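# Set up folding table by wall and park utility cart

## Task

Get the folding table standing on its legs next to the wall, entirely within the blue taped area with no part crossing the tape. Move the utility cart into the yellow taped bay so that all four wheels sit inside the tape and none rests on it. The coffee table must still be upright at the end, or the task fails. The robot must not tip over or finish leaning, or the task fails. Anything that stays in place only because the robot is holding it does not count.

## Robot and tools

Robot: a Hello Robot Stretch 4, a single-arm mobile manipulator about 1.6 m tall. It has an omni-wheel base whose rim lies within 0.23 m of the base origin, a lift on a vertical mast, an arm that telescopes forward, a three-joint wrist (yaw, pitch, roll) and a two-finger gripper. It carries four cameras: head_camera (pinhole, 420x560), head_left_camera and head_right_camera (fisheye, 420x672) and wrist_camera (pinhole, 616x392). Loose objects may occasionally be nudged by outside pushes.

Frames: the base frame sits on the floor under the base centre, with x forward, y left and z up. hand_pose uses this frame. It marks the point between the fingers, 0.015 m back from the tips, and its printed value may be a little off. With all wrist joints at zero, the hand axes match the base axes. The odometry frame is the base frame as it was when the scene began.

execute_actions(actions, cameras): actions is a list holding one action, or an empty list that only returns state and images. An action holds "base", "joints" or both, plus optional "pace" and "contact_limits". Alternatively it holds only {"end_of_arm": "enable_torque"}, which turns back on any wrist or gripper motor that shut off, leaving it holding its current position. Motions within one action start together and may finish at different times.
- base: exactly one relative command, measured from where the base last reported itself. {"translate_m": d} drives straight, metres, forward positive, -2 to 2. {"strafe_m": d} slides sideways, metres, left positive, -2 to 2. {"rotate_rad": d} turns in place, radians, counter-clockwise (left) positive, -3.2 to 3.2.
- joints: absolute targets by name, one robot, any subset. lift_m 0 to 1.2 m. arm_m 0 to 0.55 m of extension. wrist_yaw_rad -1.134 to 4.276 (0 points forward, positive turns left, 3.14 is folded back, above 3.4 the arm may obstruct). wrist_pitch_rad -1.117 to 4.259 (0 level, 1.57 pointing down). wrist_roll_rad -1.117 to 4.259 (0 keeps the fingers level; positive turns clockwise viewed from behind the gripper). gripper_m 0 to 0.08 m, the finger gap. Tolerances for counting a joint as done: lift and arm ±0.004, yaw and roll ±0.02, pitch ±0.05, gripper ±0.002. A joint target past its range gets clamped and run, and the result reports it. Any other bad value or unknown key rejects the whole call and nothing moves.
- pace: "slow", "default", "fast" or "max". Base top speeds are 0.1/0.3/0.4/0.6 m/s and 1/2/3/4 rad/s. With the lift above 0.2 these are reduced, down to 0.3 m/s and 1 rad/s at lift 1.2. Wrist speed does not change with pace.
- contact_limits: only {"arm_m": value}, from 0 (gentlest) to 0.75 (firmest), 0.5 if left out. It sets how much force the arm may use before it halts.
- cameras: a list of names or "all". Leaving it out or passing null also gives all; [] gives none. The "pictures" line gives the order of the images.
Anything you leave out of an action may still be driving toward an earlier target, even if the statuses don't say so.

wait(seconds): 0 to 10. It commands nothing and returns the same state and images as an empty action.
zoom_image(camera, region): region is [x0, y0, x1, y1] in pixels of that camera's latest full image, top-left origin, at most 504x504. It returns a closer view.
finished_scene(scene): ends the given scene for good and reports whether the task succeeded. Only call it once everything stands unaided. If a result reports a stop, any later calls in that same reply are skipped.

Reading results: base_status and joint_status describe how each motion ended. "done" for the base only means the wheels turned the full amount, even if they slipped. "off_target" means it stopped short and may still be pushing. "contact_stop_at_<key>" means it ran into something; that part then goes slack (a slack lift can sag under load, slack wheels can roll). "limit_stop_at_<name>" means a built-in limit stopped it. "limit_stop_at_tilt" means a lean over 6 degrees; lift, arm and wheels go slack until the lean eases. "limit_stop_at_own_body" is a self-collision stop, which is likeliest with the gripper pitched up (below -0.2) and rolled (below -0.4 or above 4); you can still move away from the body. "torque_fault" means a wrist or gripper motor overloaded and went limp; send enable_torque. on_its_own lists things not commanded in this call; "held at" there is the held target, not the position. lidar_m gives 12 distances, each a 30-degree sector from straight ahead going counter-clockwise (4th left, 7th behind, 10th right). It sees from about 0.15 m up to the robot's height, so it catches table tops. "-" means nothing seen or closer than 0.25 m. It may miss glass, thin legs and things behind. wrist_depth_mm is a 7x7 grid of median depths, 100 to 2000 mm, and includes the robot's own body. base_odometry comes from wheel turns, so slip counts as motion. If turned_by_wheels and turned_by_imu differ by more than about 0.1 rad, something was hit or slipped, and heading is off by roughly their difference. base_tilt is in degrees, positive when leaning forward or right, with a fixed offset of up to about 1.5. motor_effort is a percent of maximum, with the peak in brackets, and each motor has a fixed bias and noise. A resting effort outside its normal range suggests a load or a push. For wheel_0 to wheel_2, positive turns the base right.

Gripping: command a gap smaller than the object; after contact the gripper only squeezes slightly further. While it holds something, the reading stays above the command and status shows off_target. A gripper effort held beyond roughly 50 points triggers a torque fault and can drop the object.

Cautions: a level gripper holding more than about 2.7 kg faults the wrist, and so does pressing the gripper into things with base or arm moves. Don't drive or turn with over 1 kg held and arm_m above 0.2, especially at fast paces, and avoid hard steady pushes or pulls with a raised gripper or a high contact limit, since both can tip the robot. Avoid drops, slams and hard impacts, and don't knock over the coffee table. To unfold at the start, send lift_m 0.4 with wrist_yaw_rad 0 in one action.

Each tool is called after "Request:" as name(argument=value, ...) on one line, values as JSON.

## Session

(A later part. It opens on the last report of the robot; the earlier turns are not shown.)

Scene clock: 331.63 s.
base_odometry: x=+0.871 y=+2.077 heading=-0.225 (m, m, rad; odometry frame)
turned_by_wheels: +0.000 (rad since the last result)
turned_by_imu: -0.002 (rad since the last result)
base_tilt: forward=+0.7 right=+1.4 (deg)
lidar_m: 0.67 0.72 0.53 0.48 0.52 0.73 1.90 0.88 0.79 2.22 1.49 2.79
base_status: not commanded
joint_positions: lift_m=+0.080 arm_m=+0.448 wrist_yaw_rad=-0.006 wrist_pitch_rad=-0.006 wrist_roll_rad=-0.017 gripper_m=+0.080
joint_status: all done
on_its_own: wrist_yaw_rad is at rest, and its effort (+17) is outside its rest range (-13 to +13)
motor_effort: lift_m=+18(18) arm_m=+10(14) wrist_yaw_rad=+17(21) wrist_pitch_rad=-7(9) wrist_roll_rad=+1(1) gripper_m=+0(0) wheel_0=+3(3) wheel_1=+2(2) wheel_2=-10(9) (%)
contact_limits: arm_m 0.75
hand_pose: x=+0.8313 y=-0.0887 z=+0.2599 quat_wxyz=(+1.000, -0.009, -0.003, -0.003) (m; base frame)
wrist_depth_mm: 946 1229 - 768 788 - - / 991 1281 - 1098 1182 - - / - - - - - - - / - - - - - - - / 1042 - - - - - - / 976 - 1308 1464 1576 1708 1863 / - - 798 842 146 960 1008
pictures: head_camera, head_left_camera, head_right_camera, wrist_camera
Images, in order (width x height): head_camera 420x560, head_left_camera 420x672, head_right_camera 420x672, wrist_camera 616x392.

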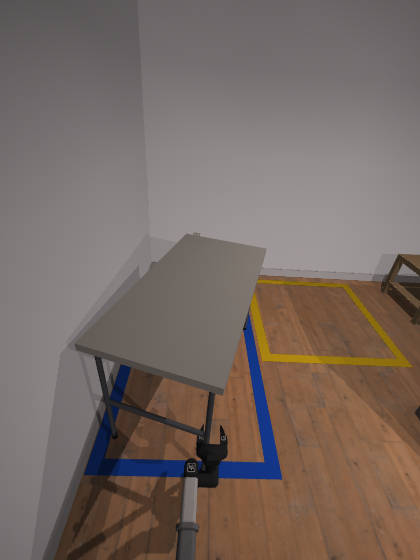

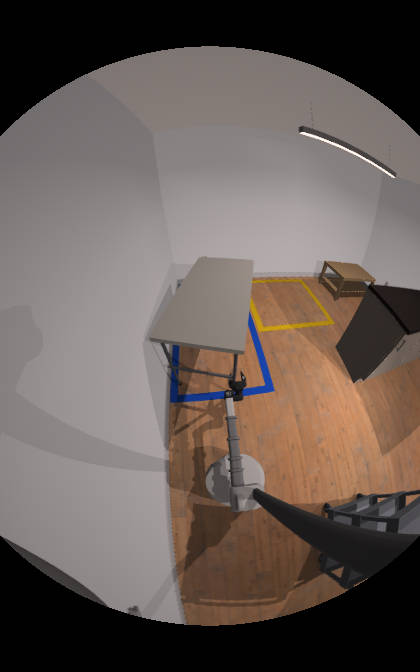

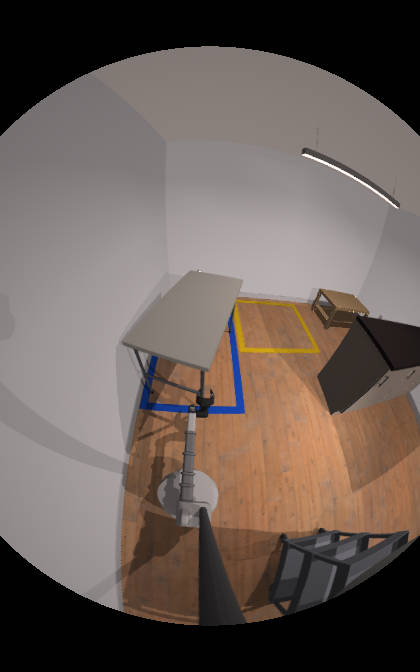

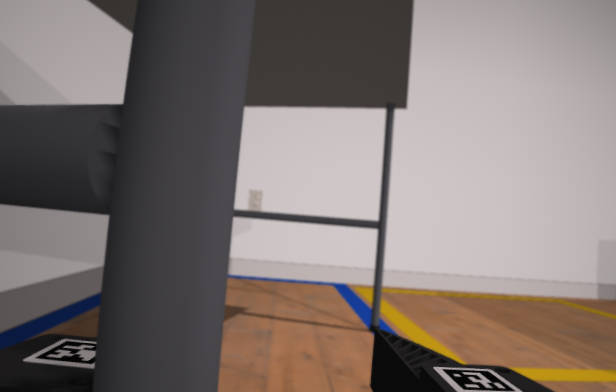

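Request:
execute_actions(actions=[{"joints":{"arm_m":0.54},"pace":"slow","contact_limits":{"arm_m":0.75}}], cameras=["head_camera"])

Request:
execute_actions(actions=[{"joints":{"arm_m":0}}], cameras=["head_camera","wrist_camera"])

Scene clock: 341.60 s.
base_odometry: x=+0.871 y=+2.077 heading=-0.225 (m, m, rad; odometry frame)
turned_by_wheels: +0.000 (rad since the last result)
turned_by_imu: -0.001 (rad since the last result)
base_tilt: forward=+0.7 right=+1.4 (deg)
lidar_m: 0.78 0.71 0.53 0.49 0.51 0.73 1.91 0.88 0.79 2.18 1.48 2.77
base_status: not commanded
joint_positions: lift_m=+0.080 arm_m=+0.538 wrist_yaw_rad=-0.006 wrist_pitch_rad=-0.006 wrist_roll_rad=-0.017 gripper_m=+0.080
joint_status: all done
on_its_own: wrist_yaw_rad is at rest, and its effort (+17) is outside its rest range (-13 to +13)
motor_effort: lift_m=+17(18) arm_m=+10(11) wrist_yaw_rad=+17(18) wrist_pitch_rad=-4(4) wrist_roll_rad=+1(1) gripper_m=+0(0) wheel_0=+3(3) wheel_1=+2(2) wheel_2=-9(9) (%)
contact_limits: arm_m 0.75
hand_pose: x=+0.9213 y=-0.0888 z=+0.2599 quat_wxyz=(+1.000, -0.009, -0.003, -0.003) (m; base frame)
wrist_depth_mm: 946 1205 - 778 809 - - / 991 1308 - 1118 1255 - - / - - - - - - - / - - - - - - - / 1042 - - 1983 - - - / 976 - 1336 1430 1464 1708 1863 / - - 798 854 146 960 1008
pictures: head_camera
Images, in order (width x height): head_camera 420x560.

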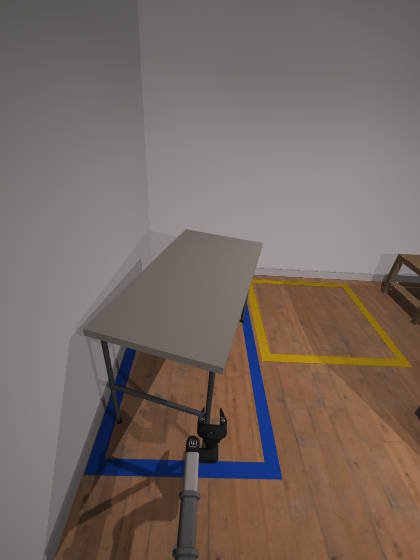

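Scene clock: 344.23 s.
base_odometry: x=+0.872 y=+2.077 heading=-0.224 (m, m, rad; odometry frame)
turned_by_wheels: +0.001 (rad since the last result)
turned_by_imu: +0.000 (rad since the last result)
base_tilt: forward=+0.7 right=+1.4 (deg)
lidar_m: 0.80 0.72 0.50 0.47 0.52 0.71 1.92 0.89 0.78 2.20 1.49 2.78
base_status: not commanded
joint_positions: lift_m=+0.080 arm_m=+0.001 wrist_yaw_rad=+0.000 wrist_pitch_rad=-0.005 wrist_roll_rad=-0.017 gripper_m=+0.080
joint_status: all done
motor_effort: lift_m=+18(18) arm_m=-5(6) wrist_yaw_rad=+0(17) wrist_pitch_rad=-12(9) wrist_roll_rad=+0(1) gripper_m=+0(0) wheel_0=+2(3) wheel_1=+1(2) wheel_2=+0(9) (%)
hand_pose: x=+0.3847 y=-0.0874 z=+0.2595 quat_wxyz=(+1.000, -0.009, -0.002, +0.000) (m; base frame)
wrist_depth_mm: 842 842 798 778 - - - / 891 1255 1138 1008 - - - / 946 1537 - 1808 - - - / 960 1430 - - - - - / 1042 1618 - - - - - / 976 1205 1308 1397 1537 1708 1921 / - 122 759 842 146 976 1008
pictures: head_camera, wrist_camera
Images, in order (width x height): head_camera 420x560, wrist_camera 616x392.

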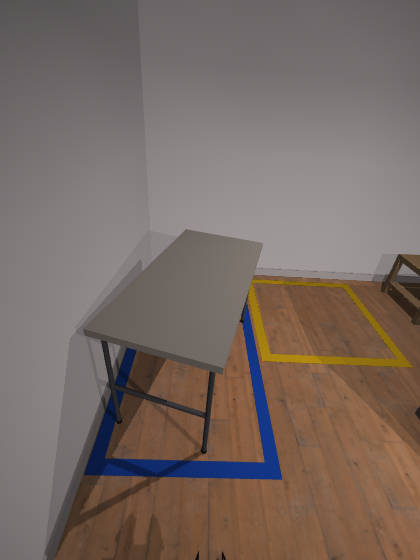

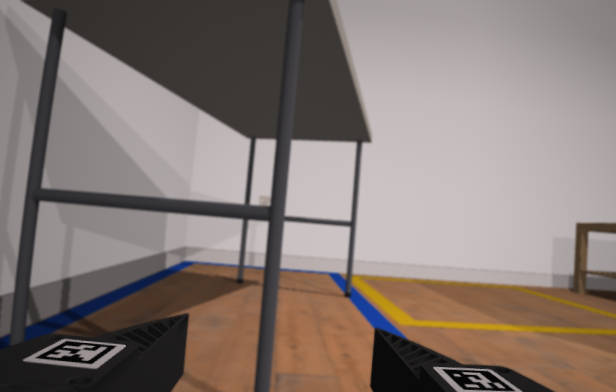

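Request:
execute_actions(actions=[{"base":{"translate_m":0.15}}], cameras=[])

Request:
execute_actions(actions=[{"base":{"strafe_m":-0.68}}], cameras=[])

Request:
execute_actions(actions=[{"base":{"translate_m":1.55}}], cameras=[])

Request:
execute_actions(actions=[{"base":{"strafe_m":-0.25}}], cameras=[])

Request:
execute_actions(actions=[{"base":{"rotate_rad":1.55}}])

Scene clock: 357.17 s.
base_odometry: x=+1.018 y=+2.044 heading=-0.224 (m, m, rad; odometry frame)
turned_by_wheels: +0.000 (rad since the last result)
turned_by_imu: -0.001 (rad since the last result)
base_tilt: forward=+0.7 right=+1.4 (deg)
lidar_m: 0.62 0.72 0.54 0.48 0.52 0.75 1.93 0.93 0.89 1.48 1.45 2.68
base_status: done
joint_positions: lift_m=+0.080 arm_m=+0.001 wrist_yaw_rad=+0.000 wrist_pitch_rad=-0.005 wrist_roll_rad=-0.017 gripper_m=+0.080
joint_status: not commanded
motor_effort: lift_m=+18(18) arm_m=-4(4) wrist_yaw_rad=+0(1) wrist_pitch_rad=-9(10) wrist_roll_rad=+0(1) gripper_m=+0(0) wheel_0=+0(5) wheel_1=-1(1) wheel_2=+2(9) (%)
hand_pose: x=+0.3847 y=-0.0874 z=+0.2595 quat_wxyz=(+1.000, -0.009, -0.002, +0.000) (m; base frame)
wrist_depth_mm: 904 842 809 723 - - - / 946 1366 1138 1078 - - - / 960 1499 - 1661 - - - / 976 1308 - - - - - / 1042 1618 - - - - - / 991 1182 1255 1397 1537 1708 1863 / - 122 741 842 146 991 1008
pictures: none
No camera images: the call's "cameras" was empty. Leave "cameras" out to get every camera's image.

Scene clock: 360.77 s.
base_odometry: x=+0.867 y=+1.381 heading=-0.224 (m, m, rad; odometry frame)
turned_by_wheels: +0.000 (rad since the last result)
turned_by_imu: -0.001 (rad since the last result)
base_tilt: forward=+0.7 right=+1.3 (deg)
lidar_m: 1.46 0.86 0.95 1.16 1.22 1.67 0.59 0.63 2.63 1.58 0.81 1.00
base_status: done
joint_positions: lift_m=+0.080 arm_m=+0.001 wrist_yaw_rad=+0.000 wrist_pitch_rad=-0.005 wrist_roll_rad=-0.017 gripper_m=+0.080
joint_status: not commanded
motor_effort: lift_m=+18(18) arm_m=-4(4) wrist_yaw_rad=-1(1) wrist_pitch_rad=-11(10) wrist_roll_rad=+1(0) gripper_m=+0(0) wheel_0=-1(12) wheel_1=+0(10) wheel_2=+0(1) (%)
hand_pose: x=+0.3847 y=-0.0874 z=+0.2595 quat_wxyz=(+1.000, -0.009, -0.002, +0.000) (m; base frame)
wrist_depth_mm: 917 - - - - - - / 1308 1308 - - - - - / - - - - - - - / - - - - - - - / 1921 - - - - - - / 1098 1182 1336 1430 1576 1708 1756 / - 122 778 854 146 976 976
pictures: none
No camera images: the call's "cameras" was empty. Leave "cameras" out to get every camera's image.

Scene clock: 367.43 s.
base_odometry: x=+2.378 y=+1.036 heading=-0.224 (m, m, rad; odometry frame)
turned_by_wheels: +0.000 (rad since the last result)
turned_by_imu: -0.006 (rad since the last result)
base_tilt: forward=+0.7 right=+1.4 (deg)
lidar_m: 1.01 1.05 0.30 0.31 0.37 0.68 2.13 0.99 0.90 1.27 1.29 1.08
base_status: done
joint_positions: lift_m=+0.080 arm_m=+0.001 wrist_yaw_rad=+0.000 wrist_pitch_rad=-0.005 wrist_roll_rad=-0.017 gripper_m=+0.080
joint_status: not commanded
motor_effort: lift_m=+18(18) arm_m=-4(4) wrist_yaw_rad=+0(1) wrist_pitch_rad=-9(9) wrist_roll_rad=+1(1) gripper_m=+0(0) wheel_0=+1(6) wheel_1=+0(4) wheel_2=+2(8) (%)
hand_pose: x=+0.3847 y=-0.0874 z=+0.2595 quat_wxyz=(+1.000, -0.009, -0.002, +0.000) (m; base frame)
wrist_depth_mm: 820 831 842 866 878 891 904 / 809 820 831 842 866 878 891 / 809 809 820 842 866 866 891 / 798 809 820 842 842 866 878 / 788 798 820 831 831 854 866 / 778 788 798 820 842 842 866 / - 122 778 798 146 820 854
pictures: none
No camera images: the call's "cameras" was empty. Leave "cameras" out to get every camera's image.

Scene clock: 369.57 s.
base_odometry: x=+2.323 y=+0.793 heading=-0.224 (m, m, rad; odometry frame)
turned_by_wheels: +0.000 (rad since the last result)
turned_by_imu: +0.001 (rad since the last result)
base_tilt: forward=+0.7 right=+1.3 (deg)
lidar_m: 1.01 1.09 0.53 0.54 0.64 1.17 2.16 0.70 0.79 1.34 1.04 1.08
base_status: done
joint_positions: lift_m=+0.080 arm_m=+0.001 wrist_yaw_rad=+0.000 wrist_pitch_rad=-0.005 wrist_roll_rad=-0.017 gripper_m=+0.080
joint_status: not commanded
motor_effort: lift_m=+19(19) arm_m=-4(4) wrist_yaw_rad=-1(1) wrist_pitch_rad=-11(11) wrist_roll_rad=+1(1) gripper_m=+0(1) wheel_0=+1(9) wheel_1=+2(12) wheel_2=+1(1) (%)
hand_pose: x=+0.3847 y=-0.0874 z=+0.2594 quat_wxyz=(+1.000, -0.009, -0.002, +0.000) (m; base frame)
wrist_depth_mm: 820 842 866 878 878 904 904 / 820 831 842 842 878 891 904 / 820 820 831 842 866 878 891 / 809 809 820 854 866 866 891 / 798 809 831 831 854 854 891 / 778 798 820 820 831 854 866 / - 122 788 798 146 831 854
pictures: none
No camera images: the call's "cameras" was empty. Leave "cameras" out to get every camera's image.

Scene clock: 371.60 s.
base_odometry: x=+2.323 y=+0.793 heading=+1.326 (m, m, rad; odometry frame)
turned_by_wheels: +1.550 (rad since the last result)
turned_by_imu: +1.569 (rad since the last result)
base_tilt: forward=+0.7 right=+1.3 (deg)
lidar_m: 0.54 0.66 1.12 2.16 0.69 0.78 1.35 1.04 1.08 1.02 1.05 0.54
base_status: done
joint_positions: lift_m=+0.080 arm_m=+0.001 wrist_yaw_rad=+0.000 wrist_pitch_rad=-0.005 wrist_roll_rad=-0.017 gripper_m=+0.080
joint_status: not commanded
motor_effort: lift_m=+19(19) arm_m=-5(4) wrist_yaw_rad=-1(1) wrist_pitch_rad=-9(10) wrist_roll_rad=+1(0) gripper_m=+0(0) wheel_0=-1(4) wheel_1=-1(5) wheel_2=+0(9) (%)
hand_pose: x=+0.3847 y=-0.0874 z=+0.2594 quat_wxyz=(+1.000, -0.009, -0.002, +0.000) (m; base frame)
wrist_depth_mm: 891 831 798 768 732 1366 1397 / 1255 1281 1308 1308 1336 1430 1366 / 1255 1281 1308 1308 1336 1366 1366 / 1205 1281 1281 1336 1308 1366 1308 / 1205 1255 1281 1308 1308 1366 1308 / 1078 1182 1255 1255 842 1308 1281 / - 122 788 842 146 976 1008
pictures: head_camera, head_left_camera, head_right_camera, wrist_camera
Images, in order (width x height): head_camera 420x560, head_left_camera 420x672, head_right_camera 420x672, wrist_camera 616x392.

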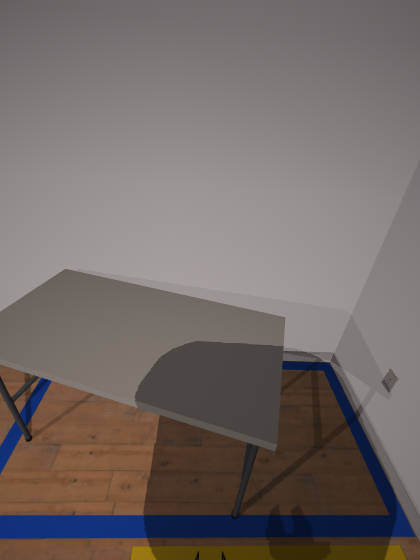

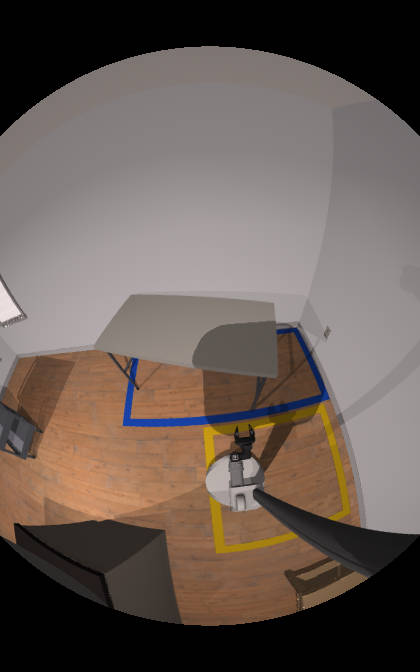

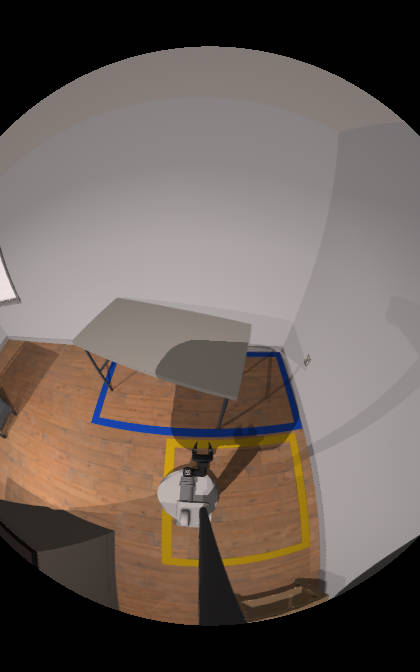

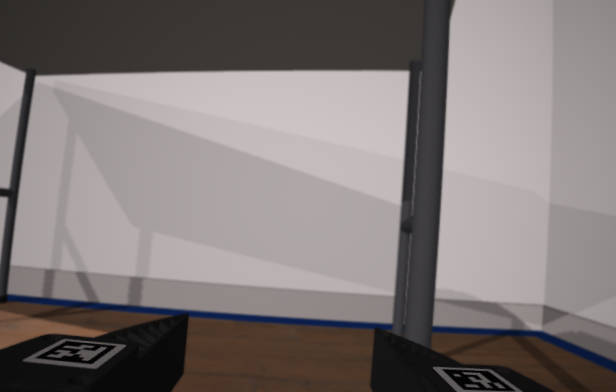

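Request:
execute_actions(actions=[{"base":{"rotate_rad":-0.23}}], cameras=["wrist_camera"])

Request:
execute_actions(actions=[{"joints":{"arm_m":0.08},"pace":"slow"}], cameras=["wrist_camera"])

Scene clock: 377.57 s.
base_odometry: x=+2.322 y=+0.793 heading=+1.096 (m, m, rad; odometry frame)
turned_by_wheels: -0.230 (rad since the last result)
turned_by_imu: -0.234 (rad since the last result)
base_tilt: forward=+0.7 right=+1.3 (deg)
lidar_m: 0.53 0.58 0.81 2.17 0.91 0.70 1.14 1.04 1.16 1.00 1.01 1.19
base_status: done
joint_positions: lift_m=+0.080 arm_m=+0.001 wrist_yaw_rad=+0.000 wrist_pitch_rad=-0.005 wrist_roll_rad=-0.017 gripper_m=+0.080
joint_status: not commanded
motor_effort: lift_m=+19(19) arm_m=-4(5) wrist_yaw_rad=-1(2) wrist_pitch_rad=-9(10) wrist_roll_rad=+1(0) gripper_m=+0(0) wheel_0=+2(6) wheel_1=-1(8) wheel_2=-1(6) (%)
hand_pose: x=+0.3847 y=-0.0874 z=+0.2594 quat_wxyz=(+1.000, -0.009, -0.002, +0.000) (m; base frame)
wrist_depth_mm: 878 842 798 768 1576 1336 1042 / 1160 1205 1308 1366 1537 1336 1025 / 1160 1205 1308 1430 1537 1308 1008 / 1138 1205 1308 1397 1499 1255 991 / 1160 1205 1308 1366 1537 1229 976 / 1078 1182 1255 1255 1430 1205 946 / - 122 741 831 146 976 878
pictures: wrist_camera
Images, in order (width x height): wrist_camera 616x392.

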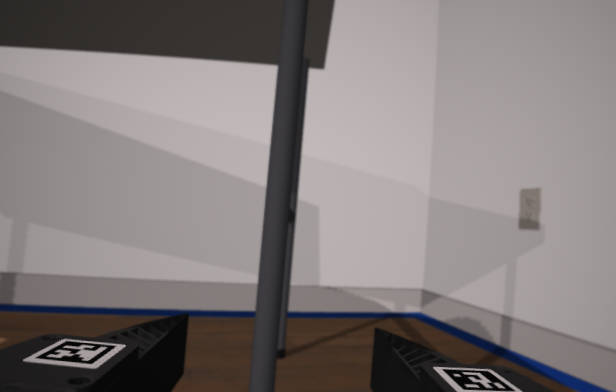

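Scene clock: 379.63 s.
base_odometry: x=+2.322 y=+0.793 heading=+1.096 (m, m, rad; odometry frame)
turned_by_wheels: +0.000 (rad since the last result)
turned_by_imu: +0.000 (rad since the last result)
base_tilt: forward=+0.7 right=+1.3 (deg)
lidar_m: 0.54 0.59 0.82 2.17 0.91 0.70 1.13 1.05 1.15 1.01 1.02 1.17
base_status: not commanded
joint_positions: lift_m=+0.080 arm_m=+0.079 wrist_yaw_rad=+0.000 wrist_pitch_rad=-0.005 wrist_roll_rad=-0.017 gripper_m=+0.080
joint_status: all done
motor_effort: lift_m=+19(19) arm_m=+5(4) wrist_yaw_rad=-1(1) wrist_pitch_rad=-11(9) wrist_roll_rad=+1(1) gripper_m=+0(0) wheel_0=+2(2) wheel_1=+0(0) wheel_2=-1(1) (%)
hand_pose: x=+0.4628 y=-0.0874 z=+0.2594 quat_wxyz=(+1.000, -0.009, -0.002, +0.000) (m; base frame)
wrist_depth_mm: 946 842 798 741 1464 1281 991 / 1078 1160 1255 1336 1430 1281 976 / 1078 1182 1255 1336 1430 1255 976 / 1060 1118 1229 1281 1430 1229 976 / 1078 1138 1205 1308 1397 1205 960 / 1025 1098 1182 1255 1397 1205 917 / - 122 691 798 146 976 891
pictures: wrist_camera
Images, in order (width x height): wrist_camera 616x392.

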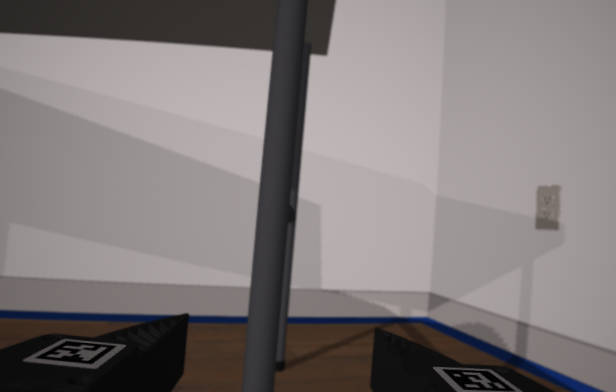

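Request:
execute_actions(actions=[{"joints":{"arm_m":0.45},"pace":"slow","contact_limits":{"arm_m":0.75}}])

Scene clock: 391.60 s.
base_odometry: x=+2.322 y=+0.792 heading=+1.096 (m, m, rad; odometry frame)
turned_by_wheels: -0.001 (rad since the last result)
turned_by_imu: -0.002 (rad since the last result)
base_tilt: forward=+0.7 right=+1.3 (deg)
lidar_m: 0.68 0.70 0.90 2.17 0.92 0.69 1.15 1.05 1.13 1.02 1.03 1.19
base_status: not commanded
joint_positions: lift_m=+0.080 arm_m=+0.449 wrist_yaw_rad=-0.007 wrist_pitch_rad=-0.006 wrist_roll_rad=-0.017 gripper_m=+0.080
joint_status: all done
on_its_own: wrist_yaw_rad is at rest, and its effort (+19) is outside its rest range (-13 to +13)
motor_effort: lift_m=+19(19) arm_m=+8(7) wrist_yaw_rad=+19(20) wrist_pitch_rad=-8(10) wrist_roll_rad=+1(0) gripper_m=+0(0) wheel_0=+1(3) wheel_1=+0(1) wheel_2=-7(7) (%)
contact_limits: arm_m 0.75
hand_pose: x=+0.8315 y=-0.0890 z=+0.2597 quat_wxyz=(+1.000, -0.009, -0.003, -0.004) (m; base frame)
wrist_depth_mm: 759 820 - 960 1025 1098 878 / 759 809 - 960 1008 1078 866 / 768 798 - 946 1008 1060 866 / 750 798 - 946 1025 1060 842 / 759 788 - 931 991 1042 842 / 741 778 - 917 991 1025 820 / - - - 842 146 917 798
pictures: head_camera, head_left_camera, head_right_camera, wrist_camera
Images, in order (width x height): head_camera 420x560, head_left_camera 420x672, head_right_camera 420x672, wrist_camera 616x392.

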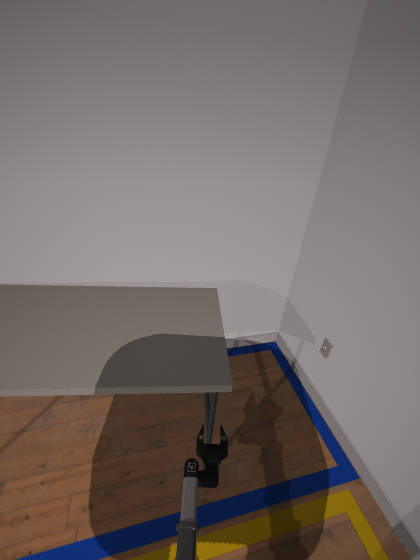

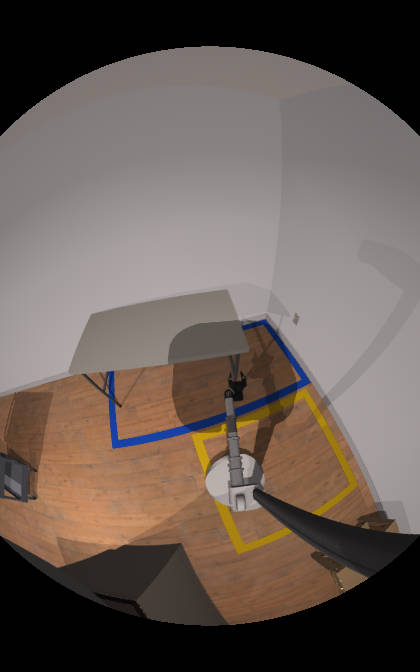

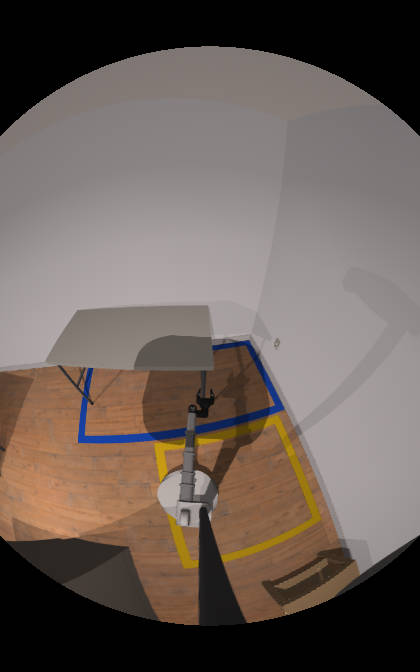

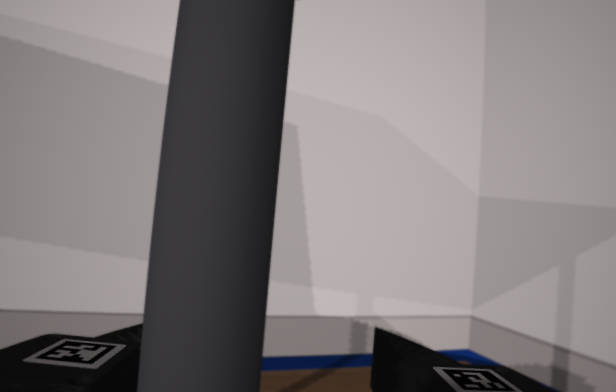

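Request:
execute_actions(actions=[{"joints":{"arm_m":0}}], cameras=[])

Request:
execute_actions(actions=[{"base":{"rotate_rad":0.5}}], cameras=["head_camera","wrist_camera"])

Scene clock: 401.67 s.
base_odometry: x=+2.322 y=+0.793 heading=+1.096 (m, m, rad; odometry frame)
turned_by_wheels: +0.001 (rad since the last result)
turned_by_imu: +0.000 (rad since the last result)
base_tilt: forward=+0.7 right=+1.3 (deg)
lidar_m: 0.66 0.70 0.91 2.18 0.90 0.71 1.16 1.04 1.15 1.01 1.01 1.21
base_status: not commanded
joint_positions: lift_m=+0.080 arm_m=+0.001 wrist_yaw_rad=+0.000 wrist_pitch_rad=-0.005 wrist_roll_rad=-0.017 gripper_m=+0.080
joint_status: all done
motor_effort: lift_m=+19(19) arm_m=-4(7) wrist_yaw_rad=+0(20) wrist_pitch_rad=-10(12) wrist_roll_rad=+1(1) gripper_m=+0(0) wheel_0=+1(1) wheel_1=+0(0) wheel_2=+1(7) (%)
hand_pose: x=+0.3847 y=-0.0874 z=+0.2594 quat_wxyz=(+1.000, -0.009, -0.002, +0.000) (m; base frame)
wrist_depth_mm: 878 842 798 842 1537 1366 1042 / 1138 1205 1281 1430 1537 1308 1008 / 1160 1229 1336 1430 1537 1281 1025 / 1118 1205 1308 1430 1499 1229 991 / 1138 1229 1308 1397 1499 1229 960 / 1098 1160 1255 1255 1464 1182 946 / - 122 788 842 146 976 904
pictures: none
No camera images: the call's "cameras" was empty. Leave "cameras" out to get every camera's image.

Scene clock: 402.97 s.
base_odometry: x=+2.323 y=+0.793 heading=+1.596 (m, m, rad; odometry frame)
turned_by_wheels: +0.500 (rad since the last result)
turned_by_imu: +0.506 (rad since the last result)
base_tilt: forward=+0.7 right=+1.3 (deg)
lidar_m: 0.70 0.90 2.14 0.92 0.69 1.08 1.06 1.12 1.02 1.03 1.18 0.66
base_status: done
joint_positions: lift_m=+0.080 arm_m=+0.001 wrist_yaw_rad=+0.000 wrist_pitch_rad=-0.005 wrist_roll_rad=-0.017 gripper_m=+0.080
joint_status: not commanded
motor_effort: lift_m=+19(19) arm_m=-4(4) wrist_yaw_rad=-2(2) wrist_pitch_rad=-7(9) wrist_roll_rad=+1(1) gripper_m=+0(0) wheel_0=-2(5) wheel_1=+1(2) wheel_2=+1(6) (%)
hand_pose: x=+0.3847 y=-0.0874 z=+0.2594 quat_wxyz=(+1.000, -0.009, -0.002, +0.000) (m; base frame)
wrist_depth_mm: 854 842 798 778 741 723 699 / 1576 1308 1182 1098 1042 976 1160 / 1537 1464 1366 1336 1255 1229 1160 / 1499 1430 1366 1308 1255 1205 1160 / 1499 1430 1336 1281 1255 1182 1118 / 1098 1205 1281 1255 1229 1182 1118 / - 122 788 842 147 946 1025
pictures: head_camera, wrist_camera
Images, in order (width x height): head_camera 420x560, wrist_camera 616x392.

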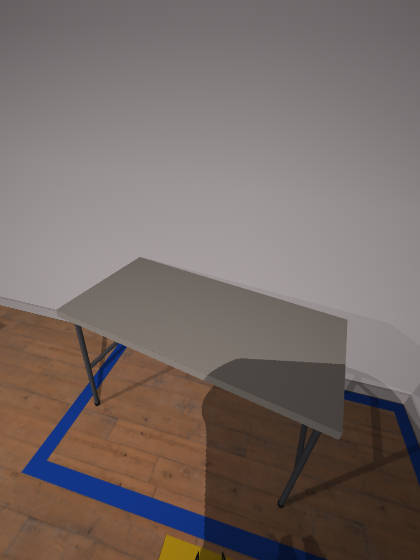

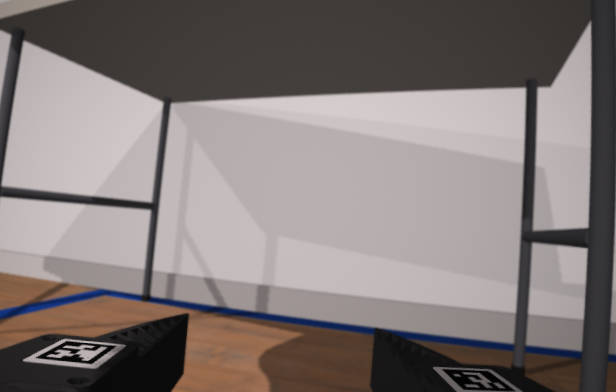

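Request:
execute_actions(actions=[{"base":{"rotate_rad":-0.27}}], cameras=[])

Request:
execute_actions(actions=[{"base":{"translate_m":0.15}}], cameras=[])

Request:
execute_actions(actions=[{"base":{"strafe_m":1.0}}], cameras=["head_camera","wrist_camera"])

Scene clock: 417.80 s.
base_odometry: x=+2.322 y=+0.793 heading=+1.326 (m, m, rad; odometry frame)
turned_by_wheels: -0.270 (rad since the last result)
turned_by_imu: -0.274 (rad since the last result)
base_tilt: forward=+0.7 right=+1.3 (deg)
lidar_m: 0.65 0.76 1.20 2.15 0.72 0.78 1.36 1.05 1.08 1.00 1.06 0.68
base_status: done
joint_positions: lift_m=+0.080 arm_m=+0.001 wrist_yaw_rad=+0.000 wrist_pitch_rad=-0.005 wrist_roll_rad=-0.017 gripper_m=+0.080
joint_status: not commanded
motor_effort: lift_m=+19(19) arm_m=-4(4) wrist_yaw_rad=-1(2) wrist_pitch_rad=-7(10) wrist_roll_rad=+1(1) gripper_m=+0(1) wheel_0=+2(7) wheel_1=-1(2) wheel_2=-3(8) (%)
hand_pose: x=+0.3847 y=-0.0874 z=+0.2594 quat_wxyz=(+1.000, -0.009, -0.002, +0.000) (m; base frame)
wrist_depth_mm: 866 831 798 778 699 1397 1397 / 1229 1281 1281 1098 1042 1397 1397 / 1281 1281 1308 1308 1336 1336 1336 / 1229 1255 1281 1308 1336 1366 1308 / 1229 1229 1255 1281 1336 1336 1308 / 1098 1182 1229 1255 1281 1308 1281 / - 122 788 854 146 976 1025
pictures: none
No camera images: the call's "cameras" was empty. Leave "cameras" out to get every camera's image.

Scene clock: 419.63 s.
base_odometry: x=+2.359 y=+0.938 heading=+1.327 (m, m, rad; odometry frame)
turned_by_wheels: +0.000 (rad since the last result)
turned_by_imu: +0.000 (rad since the last result)
base_tilt: forward=+0.7 right=+1.3 (deg)
lidar_m: 0.54 0.59 0.95 2.17 0.89 0.81 1.38 1.18 1.08 1.01 1.05 0.54
base_status: done
joint_positions: lift_m=+0.080 arm_m=+0.001 wrist_yaw_rad=+0.000 wrist_pitch_rad=-0.005 wrist_roll_rad=-0.017 gripper_m=+0.080
joint_status: not commanded
motor_effort: lift_m=+19(19) arm_m=-4(5) wrist_yaw_rad=-2(0) wrist_pitch_rad=-8(10) wrist_roll_rad=+1(1) gripper_m=+0(0) wheel_0=+2(6) wheel_1=+1(2) wheel_2=+2(9) (%)
hand_pose: x=+0.3847 y=-0.0874 z=+0.2594 quat_wxyz=(+1.000, -0.009, -0.002, +0.000) (m; base frame)
wrist_depth_mm: 866 831 798 768 741 1229 1255 / 1098 1160 1160 1160 1160 1205 1229 / 1078 1118 1138 1160 1182 1205 1205 / 1098 1118 1138 1138 1160 1182 1229 / 1078 1098 1098 1160 1138 1182 1205 / 1042 1078 1098 1118 1118 1182 1205 / - 122 788 842 146 334 991
pictures: none
No camera images: the call's "cameras" was empty. Leave "cameras" out to get every camera's image.

Scene clock: 424.30 s.
base_odometry: x=+1.388 y=+1.180 heading=+1.326 (m, m, rad; odometry frame)
turned_by_wheels: +0.000 (rad since the last result)
turned_by_imu: -0.002 (rad since the last result)
base_tilt: forward=+0.7 right=+1.4 (deg)
lidar_m: 0.68 1.32 1.76 1.13 1.23 2.57 0.62 0.64 1.76 2.02 0.86 0.69
base_status: done
joint_positions: lift_m=+0.080 arm_m=+0.001 wrist_yaw_rad=+0.000 wrist_pitch_rad=-0.005 wrist_roll_rad=-0.017 gripper_m=+0.080
joint_status: not commanded
motor_effort: lift_m=+19(19) arm_m=-4(4) wrist_yaw_rad=-1(1) wrist_pitch_rad=-10(11) wrist_roll_rad=+0(1) gripper_m=+0(0) wheel_0=-1(10) wheel_1=-1(6) wheel_2=+0(2) (%)
hand_pose: x=+0.3847 y=-0.0874 z=+0.2594 quat_wxyz=(+1.000, -0.009, -0.002, +0.000) (m; base frame)
wrist_depth_mm: 1078 1098 1118 1118 723 723 699 / 1078 1098 1118 1138 1042 976 931 / 1078 1078 1098 1138 1160 1160 1182 / 1042 1078 1118 1118 1118 1160 1205 / 1060 1060 1078 1078 1098 1138 1160 / 1008 1042 1060 1078 1098 1138 1138 / - 122 778 778 146 976 1008
pictures: head_camera, wrist_camera
Images, in order (width x height): head_camera 420x560, wrist_camera 616x392.

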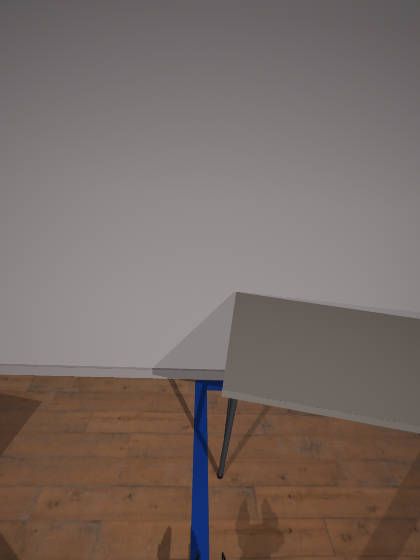

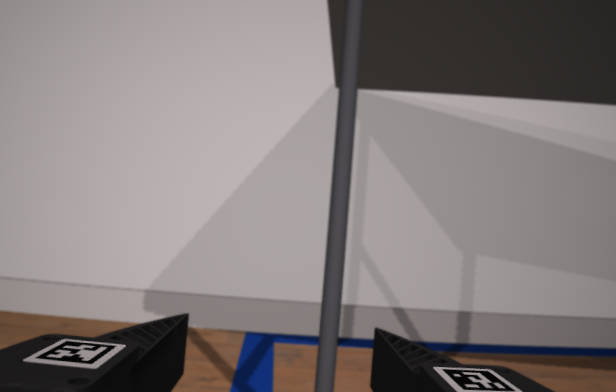

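Request:
execute_actions(actions=[{"base":{"strafe_m":-0.065},"joints":{"arm_m":0.22},"pace":"slow"}], cameras=["wrist_camera"])

Request:
execute_actions(actions=[{"joints":{"arm_m":0.32},"pace":"slow"}], cameras=["wrist_camera"])

Scene clock: 432.77 s.
base_odometry: x=+1.451 y=+1.164 heading=+1.327 (m, m, rad; odometry frame)
turned_by_wheels: +0.000 (rad since the last result)
turned_by_imu: -0.001 (rad since the last result)
base_tilt: forward=+0.7 right=+1.3 (deg)
lidar_m: 0.66 1.32 1.75 1.19 1.31 0.63 0.60 0.61 1.70 1.95 0.86 0.68
base_status: done
joint_positions: lift_m=+0.080 arm_m=+0.219 wrist_yaw_rad=+0.000 wrist_pitch_rad=-0.005 wrist_roll_rad=-0.017 gripper_m=+0.080
joint_status: all done
motor_effort: lift_m=+19(19) arm_m=+5(8) wrist_yaw_rad=+0(1) wrist_pitch_rad=-7(9) wrist_roll_rad=+1(1) gripper_m=+0(0) wheel_0=+3(6) wheel_1=-2(7) wheel_2=+1(2) (%)
hand_pose: x=+0.6028 y=-0.0874 z=+0.2594 quat_wxyz=(+1.000, -0.009, -0.002, +0.000) (m; base frame)
wrist_depth_mm: 866 878 891 768 741 732 699 / 866 866 891 820 917 946 960 / 842 854 878 809 917 931 960 / 842 854 866 878 904 917 946 / 831 854 866 788 891 917 917 / 820 842 866 778 878 904 917 / - 122 750 778 146 891 904
pictures: wrist_camera
Images, in order (width x height): wrist_camera 616x392.

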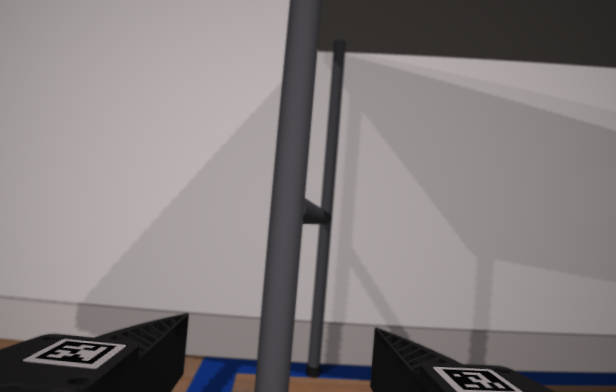

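Scene clock: 435.07 s.
base_odometry: x=+1.451 y=+1.164 heading=+1.327 (m, m, rad; odometry frame)
turned_by_wheels: +0.000 (rad since the last result)
turned_by_imu: +0.000 (rad since the last result)
base_tilt: forward=+0.7 right=+1.3 (deg)
lidar_m: 0.64 1.30 1.77 1.19 1.31 0.64 0.61 0.63 1.70 1.96 0.83 0.68
base_status: not commanded
joint_positions: lift_m=+0.080 arm_m=+0.319 wrist_yaw_rad=+0.000 wrist_pitch_rad=-0.005 wrist_roll_rad=-0.017 gripper_m=+0.080
joint_status: all done
motor_effort: lift_m=+19(19) arm_m=+4(2) wrist_yaw_rad=-1(0) wrist_pitch_rad=-11(10) wrist_roll_rad=+1(1) gripper_m=+0(0) wheel_0=+3(3) wheel_1=-2(2) wheel_2=+1(1) (%)
hand_pose: x=+0.7028 y=-0.0874 z=+0.2594 quat_wxyz=(+1.000, -0.009, -0.002, +0.000) (m; base frame)
wrist_depth_mm: 759 778 798 186 750 732 691 / 750 778 778 187 809 820 854 / 741 759 768 181 809 831 831 / 741 750 768 182 798 809 842 / 732 759 759 683 788 820 820 / 732 732 750 683 788 809 820 / - 122 723 668 146 778 788
pictures: wrist_camera
Images, in order (width x height): wrist_camera 616x392.

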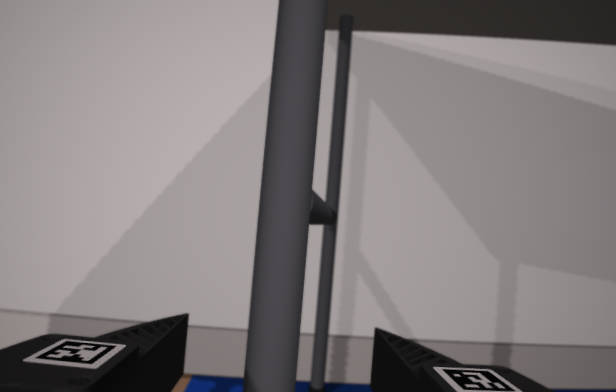

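Request:
execute_actions(actions=[{"joints":{"arm_m":0.37},"pace":"slow"}], cameras=[])

Request:
execute_actions(actions=[{"joints":{"gripper_m":0.0}}], cameras=["wrist_camera"])

Request:
execute_actions(actions=[{"joints":{"arm_m":0.22},"pace":"slow","contact_limits":{"arm_m":0.75}}], cameras=["wrist_camera","head_camera"])

Scene clock: 441.13 s.
base_odometry: x=+1.451 y=+1.164 heading=+1.327 (m, m, rad; odometry frame)
turned_by_wheels: +0.000 (rad since the last result)
turned_by_imu: -0.001 (rad since the last result)
base_tilt: forward=+0.7 right=+1.3 (deg)
lidar_m: 0.66 1.34 1.77 1.19 1.32 0.64 0.62 0.62 1.72 1.95 0.86 0.68
base_status: not commanded
joint_positions: lift_m=+0.080 arm_m=+0.369 wrist_yaw_rad=+0.000 wrist_pitch_rad=-0.005 wrist_roll_rad=-0.017 gripper_m=+0.080
joint_status: all done
motor_effort: lift_m=+19(19) arm_m=+5(5) wrist_yaw_rad=-1(1) wrist_pitch_rad=-7(10) wrist_roll_rad=+0(1) gripper_m=+0(0) wheel_0=+3(3) wheel_1=-2(2) wheel_2=+1(0) (%)
hand_pose: x=+0.7528 y=-0.0874 z=+0.2594 quat_wxyz=(+1.000, -0.009, -0.002, +0.000) (m; base frame)
wrist_depth_mm: 715 715 732 132 768 778 798 / 707 723 723 130 768 778 798 / 707 715 723 129 741 768 778 / 691 699 715 129 741 768 768 / 691 699 715 130 732 759 768 / 683 683 699 132 741 750 768 / - 122 676 621 146 715 750
pictures: none
No camera images: the call's "cameras" was empty. Leave "cameras" out to get every camera's image.

Scene clock: 442.37 s.
base_odometry: x=+1.451 y=+1.164 heading=+1.327 (m, m, rad; odometry frame)
turned_by_wheels: +0.001 (rad since the last result)
turned_by_imu: +0.001 (rad since the last result)
base_tilt: forward=+0.7 right=+1.3 (deg)
lidar_m: 0.67 1.33 1.80 1.18 1.30 0.65 0.61 0.63 1.72 1.96 0.85 0.68
base_status: not commanded
joint_positions: lift_m=+0.080 arm_m=+0.369 wrist_yaw_rad=+0.003 wrist_pitch_rad=-0.005 wrist_roll_rad=-0.016 gripper_m=+0.022
joint_status: gripper_m off_target (ended at +0.022, target +0.000)
on_its_own: gripper_m is held at +0.017, not at your +0.000, by its contact guard: the fingers met something
motor_effort: lift_m=+19(19) arm_m=+5(4) wrist_yaw_rad=-10(11) wrist_pitch_rad=-11(9) wrist_roll_rad=-1(5) gripper_m=-46(55) wheel_0=+7(7) wheel_1=+2(2) wheel_2=+3(3) (%)
hand_pose: x=+0.7530 y=-0.0868 z=+0.2595 quat_wxyz=(+1.000, -0.008, -0.002, +0.001) (m; base frame)
wrist_depth_mm: 715 723 741 132 768 778 778 / 707 723 741 129 759 778 788 / 699 715 723 129 759 778 778 / 699 707 715 127 741 759 768 / 691 707 707 126 750 759 750 / 683 691 707 126 723 741 759 / 668 676 125 122 715 723 741
pictures: wrist_camera
Images, in order (width x height): wrist_camera 616x392.

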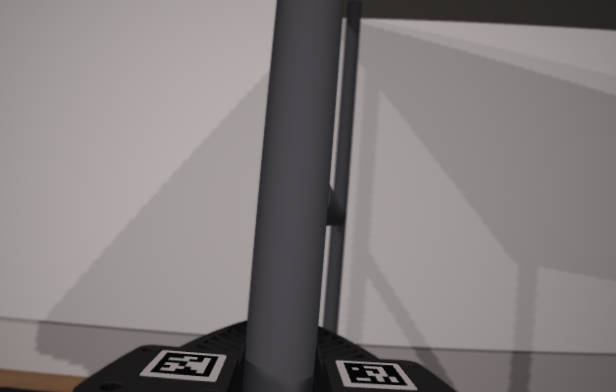

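Scene clock: 445.13 s.
base_odometry: x=+1.452 y=+1.165 heading=+1.327 (m, m, rad; odometry frame)
turned_by_wheels: +0.000 (rad since the last result)
turned_by_imu: -0.001 (rad since the last result)
base_tilt: forward=+0.7 right=+1.3 (deg)
lidar_m: 0.52 1.32 1.79 1.19 1.34 0.63 0.60 0.62 1.71 1.97 0.72 0.53
base_status: not commanded
joint_positions: lift_m=+0.080 arm_m=+0.221 wrist_yaw_rad=+0.006 wrist_pitch_rad=-0.003 wrist_roll_rad=-0.017 gripper_m=+0.022
joint_status: all done
on_its_own: gripper_m is held at +0.017, not at your +0.000, by its contact guard: the fingers met something; wrist_yaw_rad is at rest, and its effort (-18) is outside its rest range (-13 to +13)
motor_effort: lift_m=+19(19) arm_m=-8(10) wrist_yaw_rad=-18(24) wrist_pitch_rad=-15(13) wrist_roll_rad=-1(3) gripper_m=-46(47) wheel_0=+1(7) wheel_1=-2(2) wheel_2=+6(7) (%)
contact_limits: arm_m 0.75
hand_pose: x=+0.6056 y=-0.0862 z=+0.2592 quat_wxyz=(+1.000, -0.008, -0.002, +0.003) (m; base frame)
wrist_depth_mm: 866 878 891 133 904 831 707 / 854 866 891 131 917 931 946 / 854 866 878 130 891 931 946 / 831 854 866 129 891 917 917 / 842 854 854 127 891 904 917 / 820 831 854 126 878 891 917 / 723 798 126 123 854 878 891
pictures: head_camera, wrist_camera
Images, in order (width x height): head_camera 420x560, wrist_camera 616x392.

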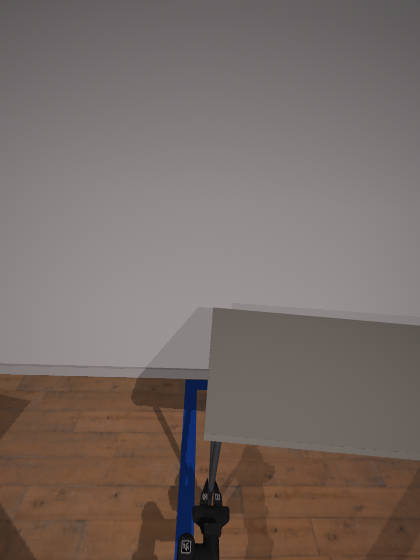

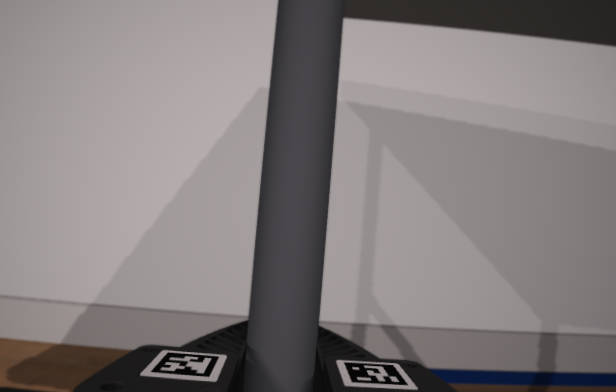

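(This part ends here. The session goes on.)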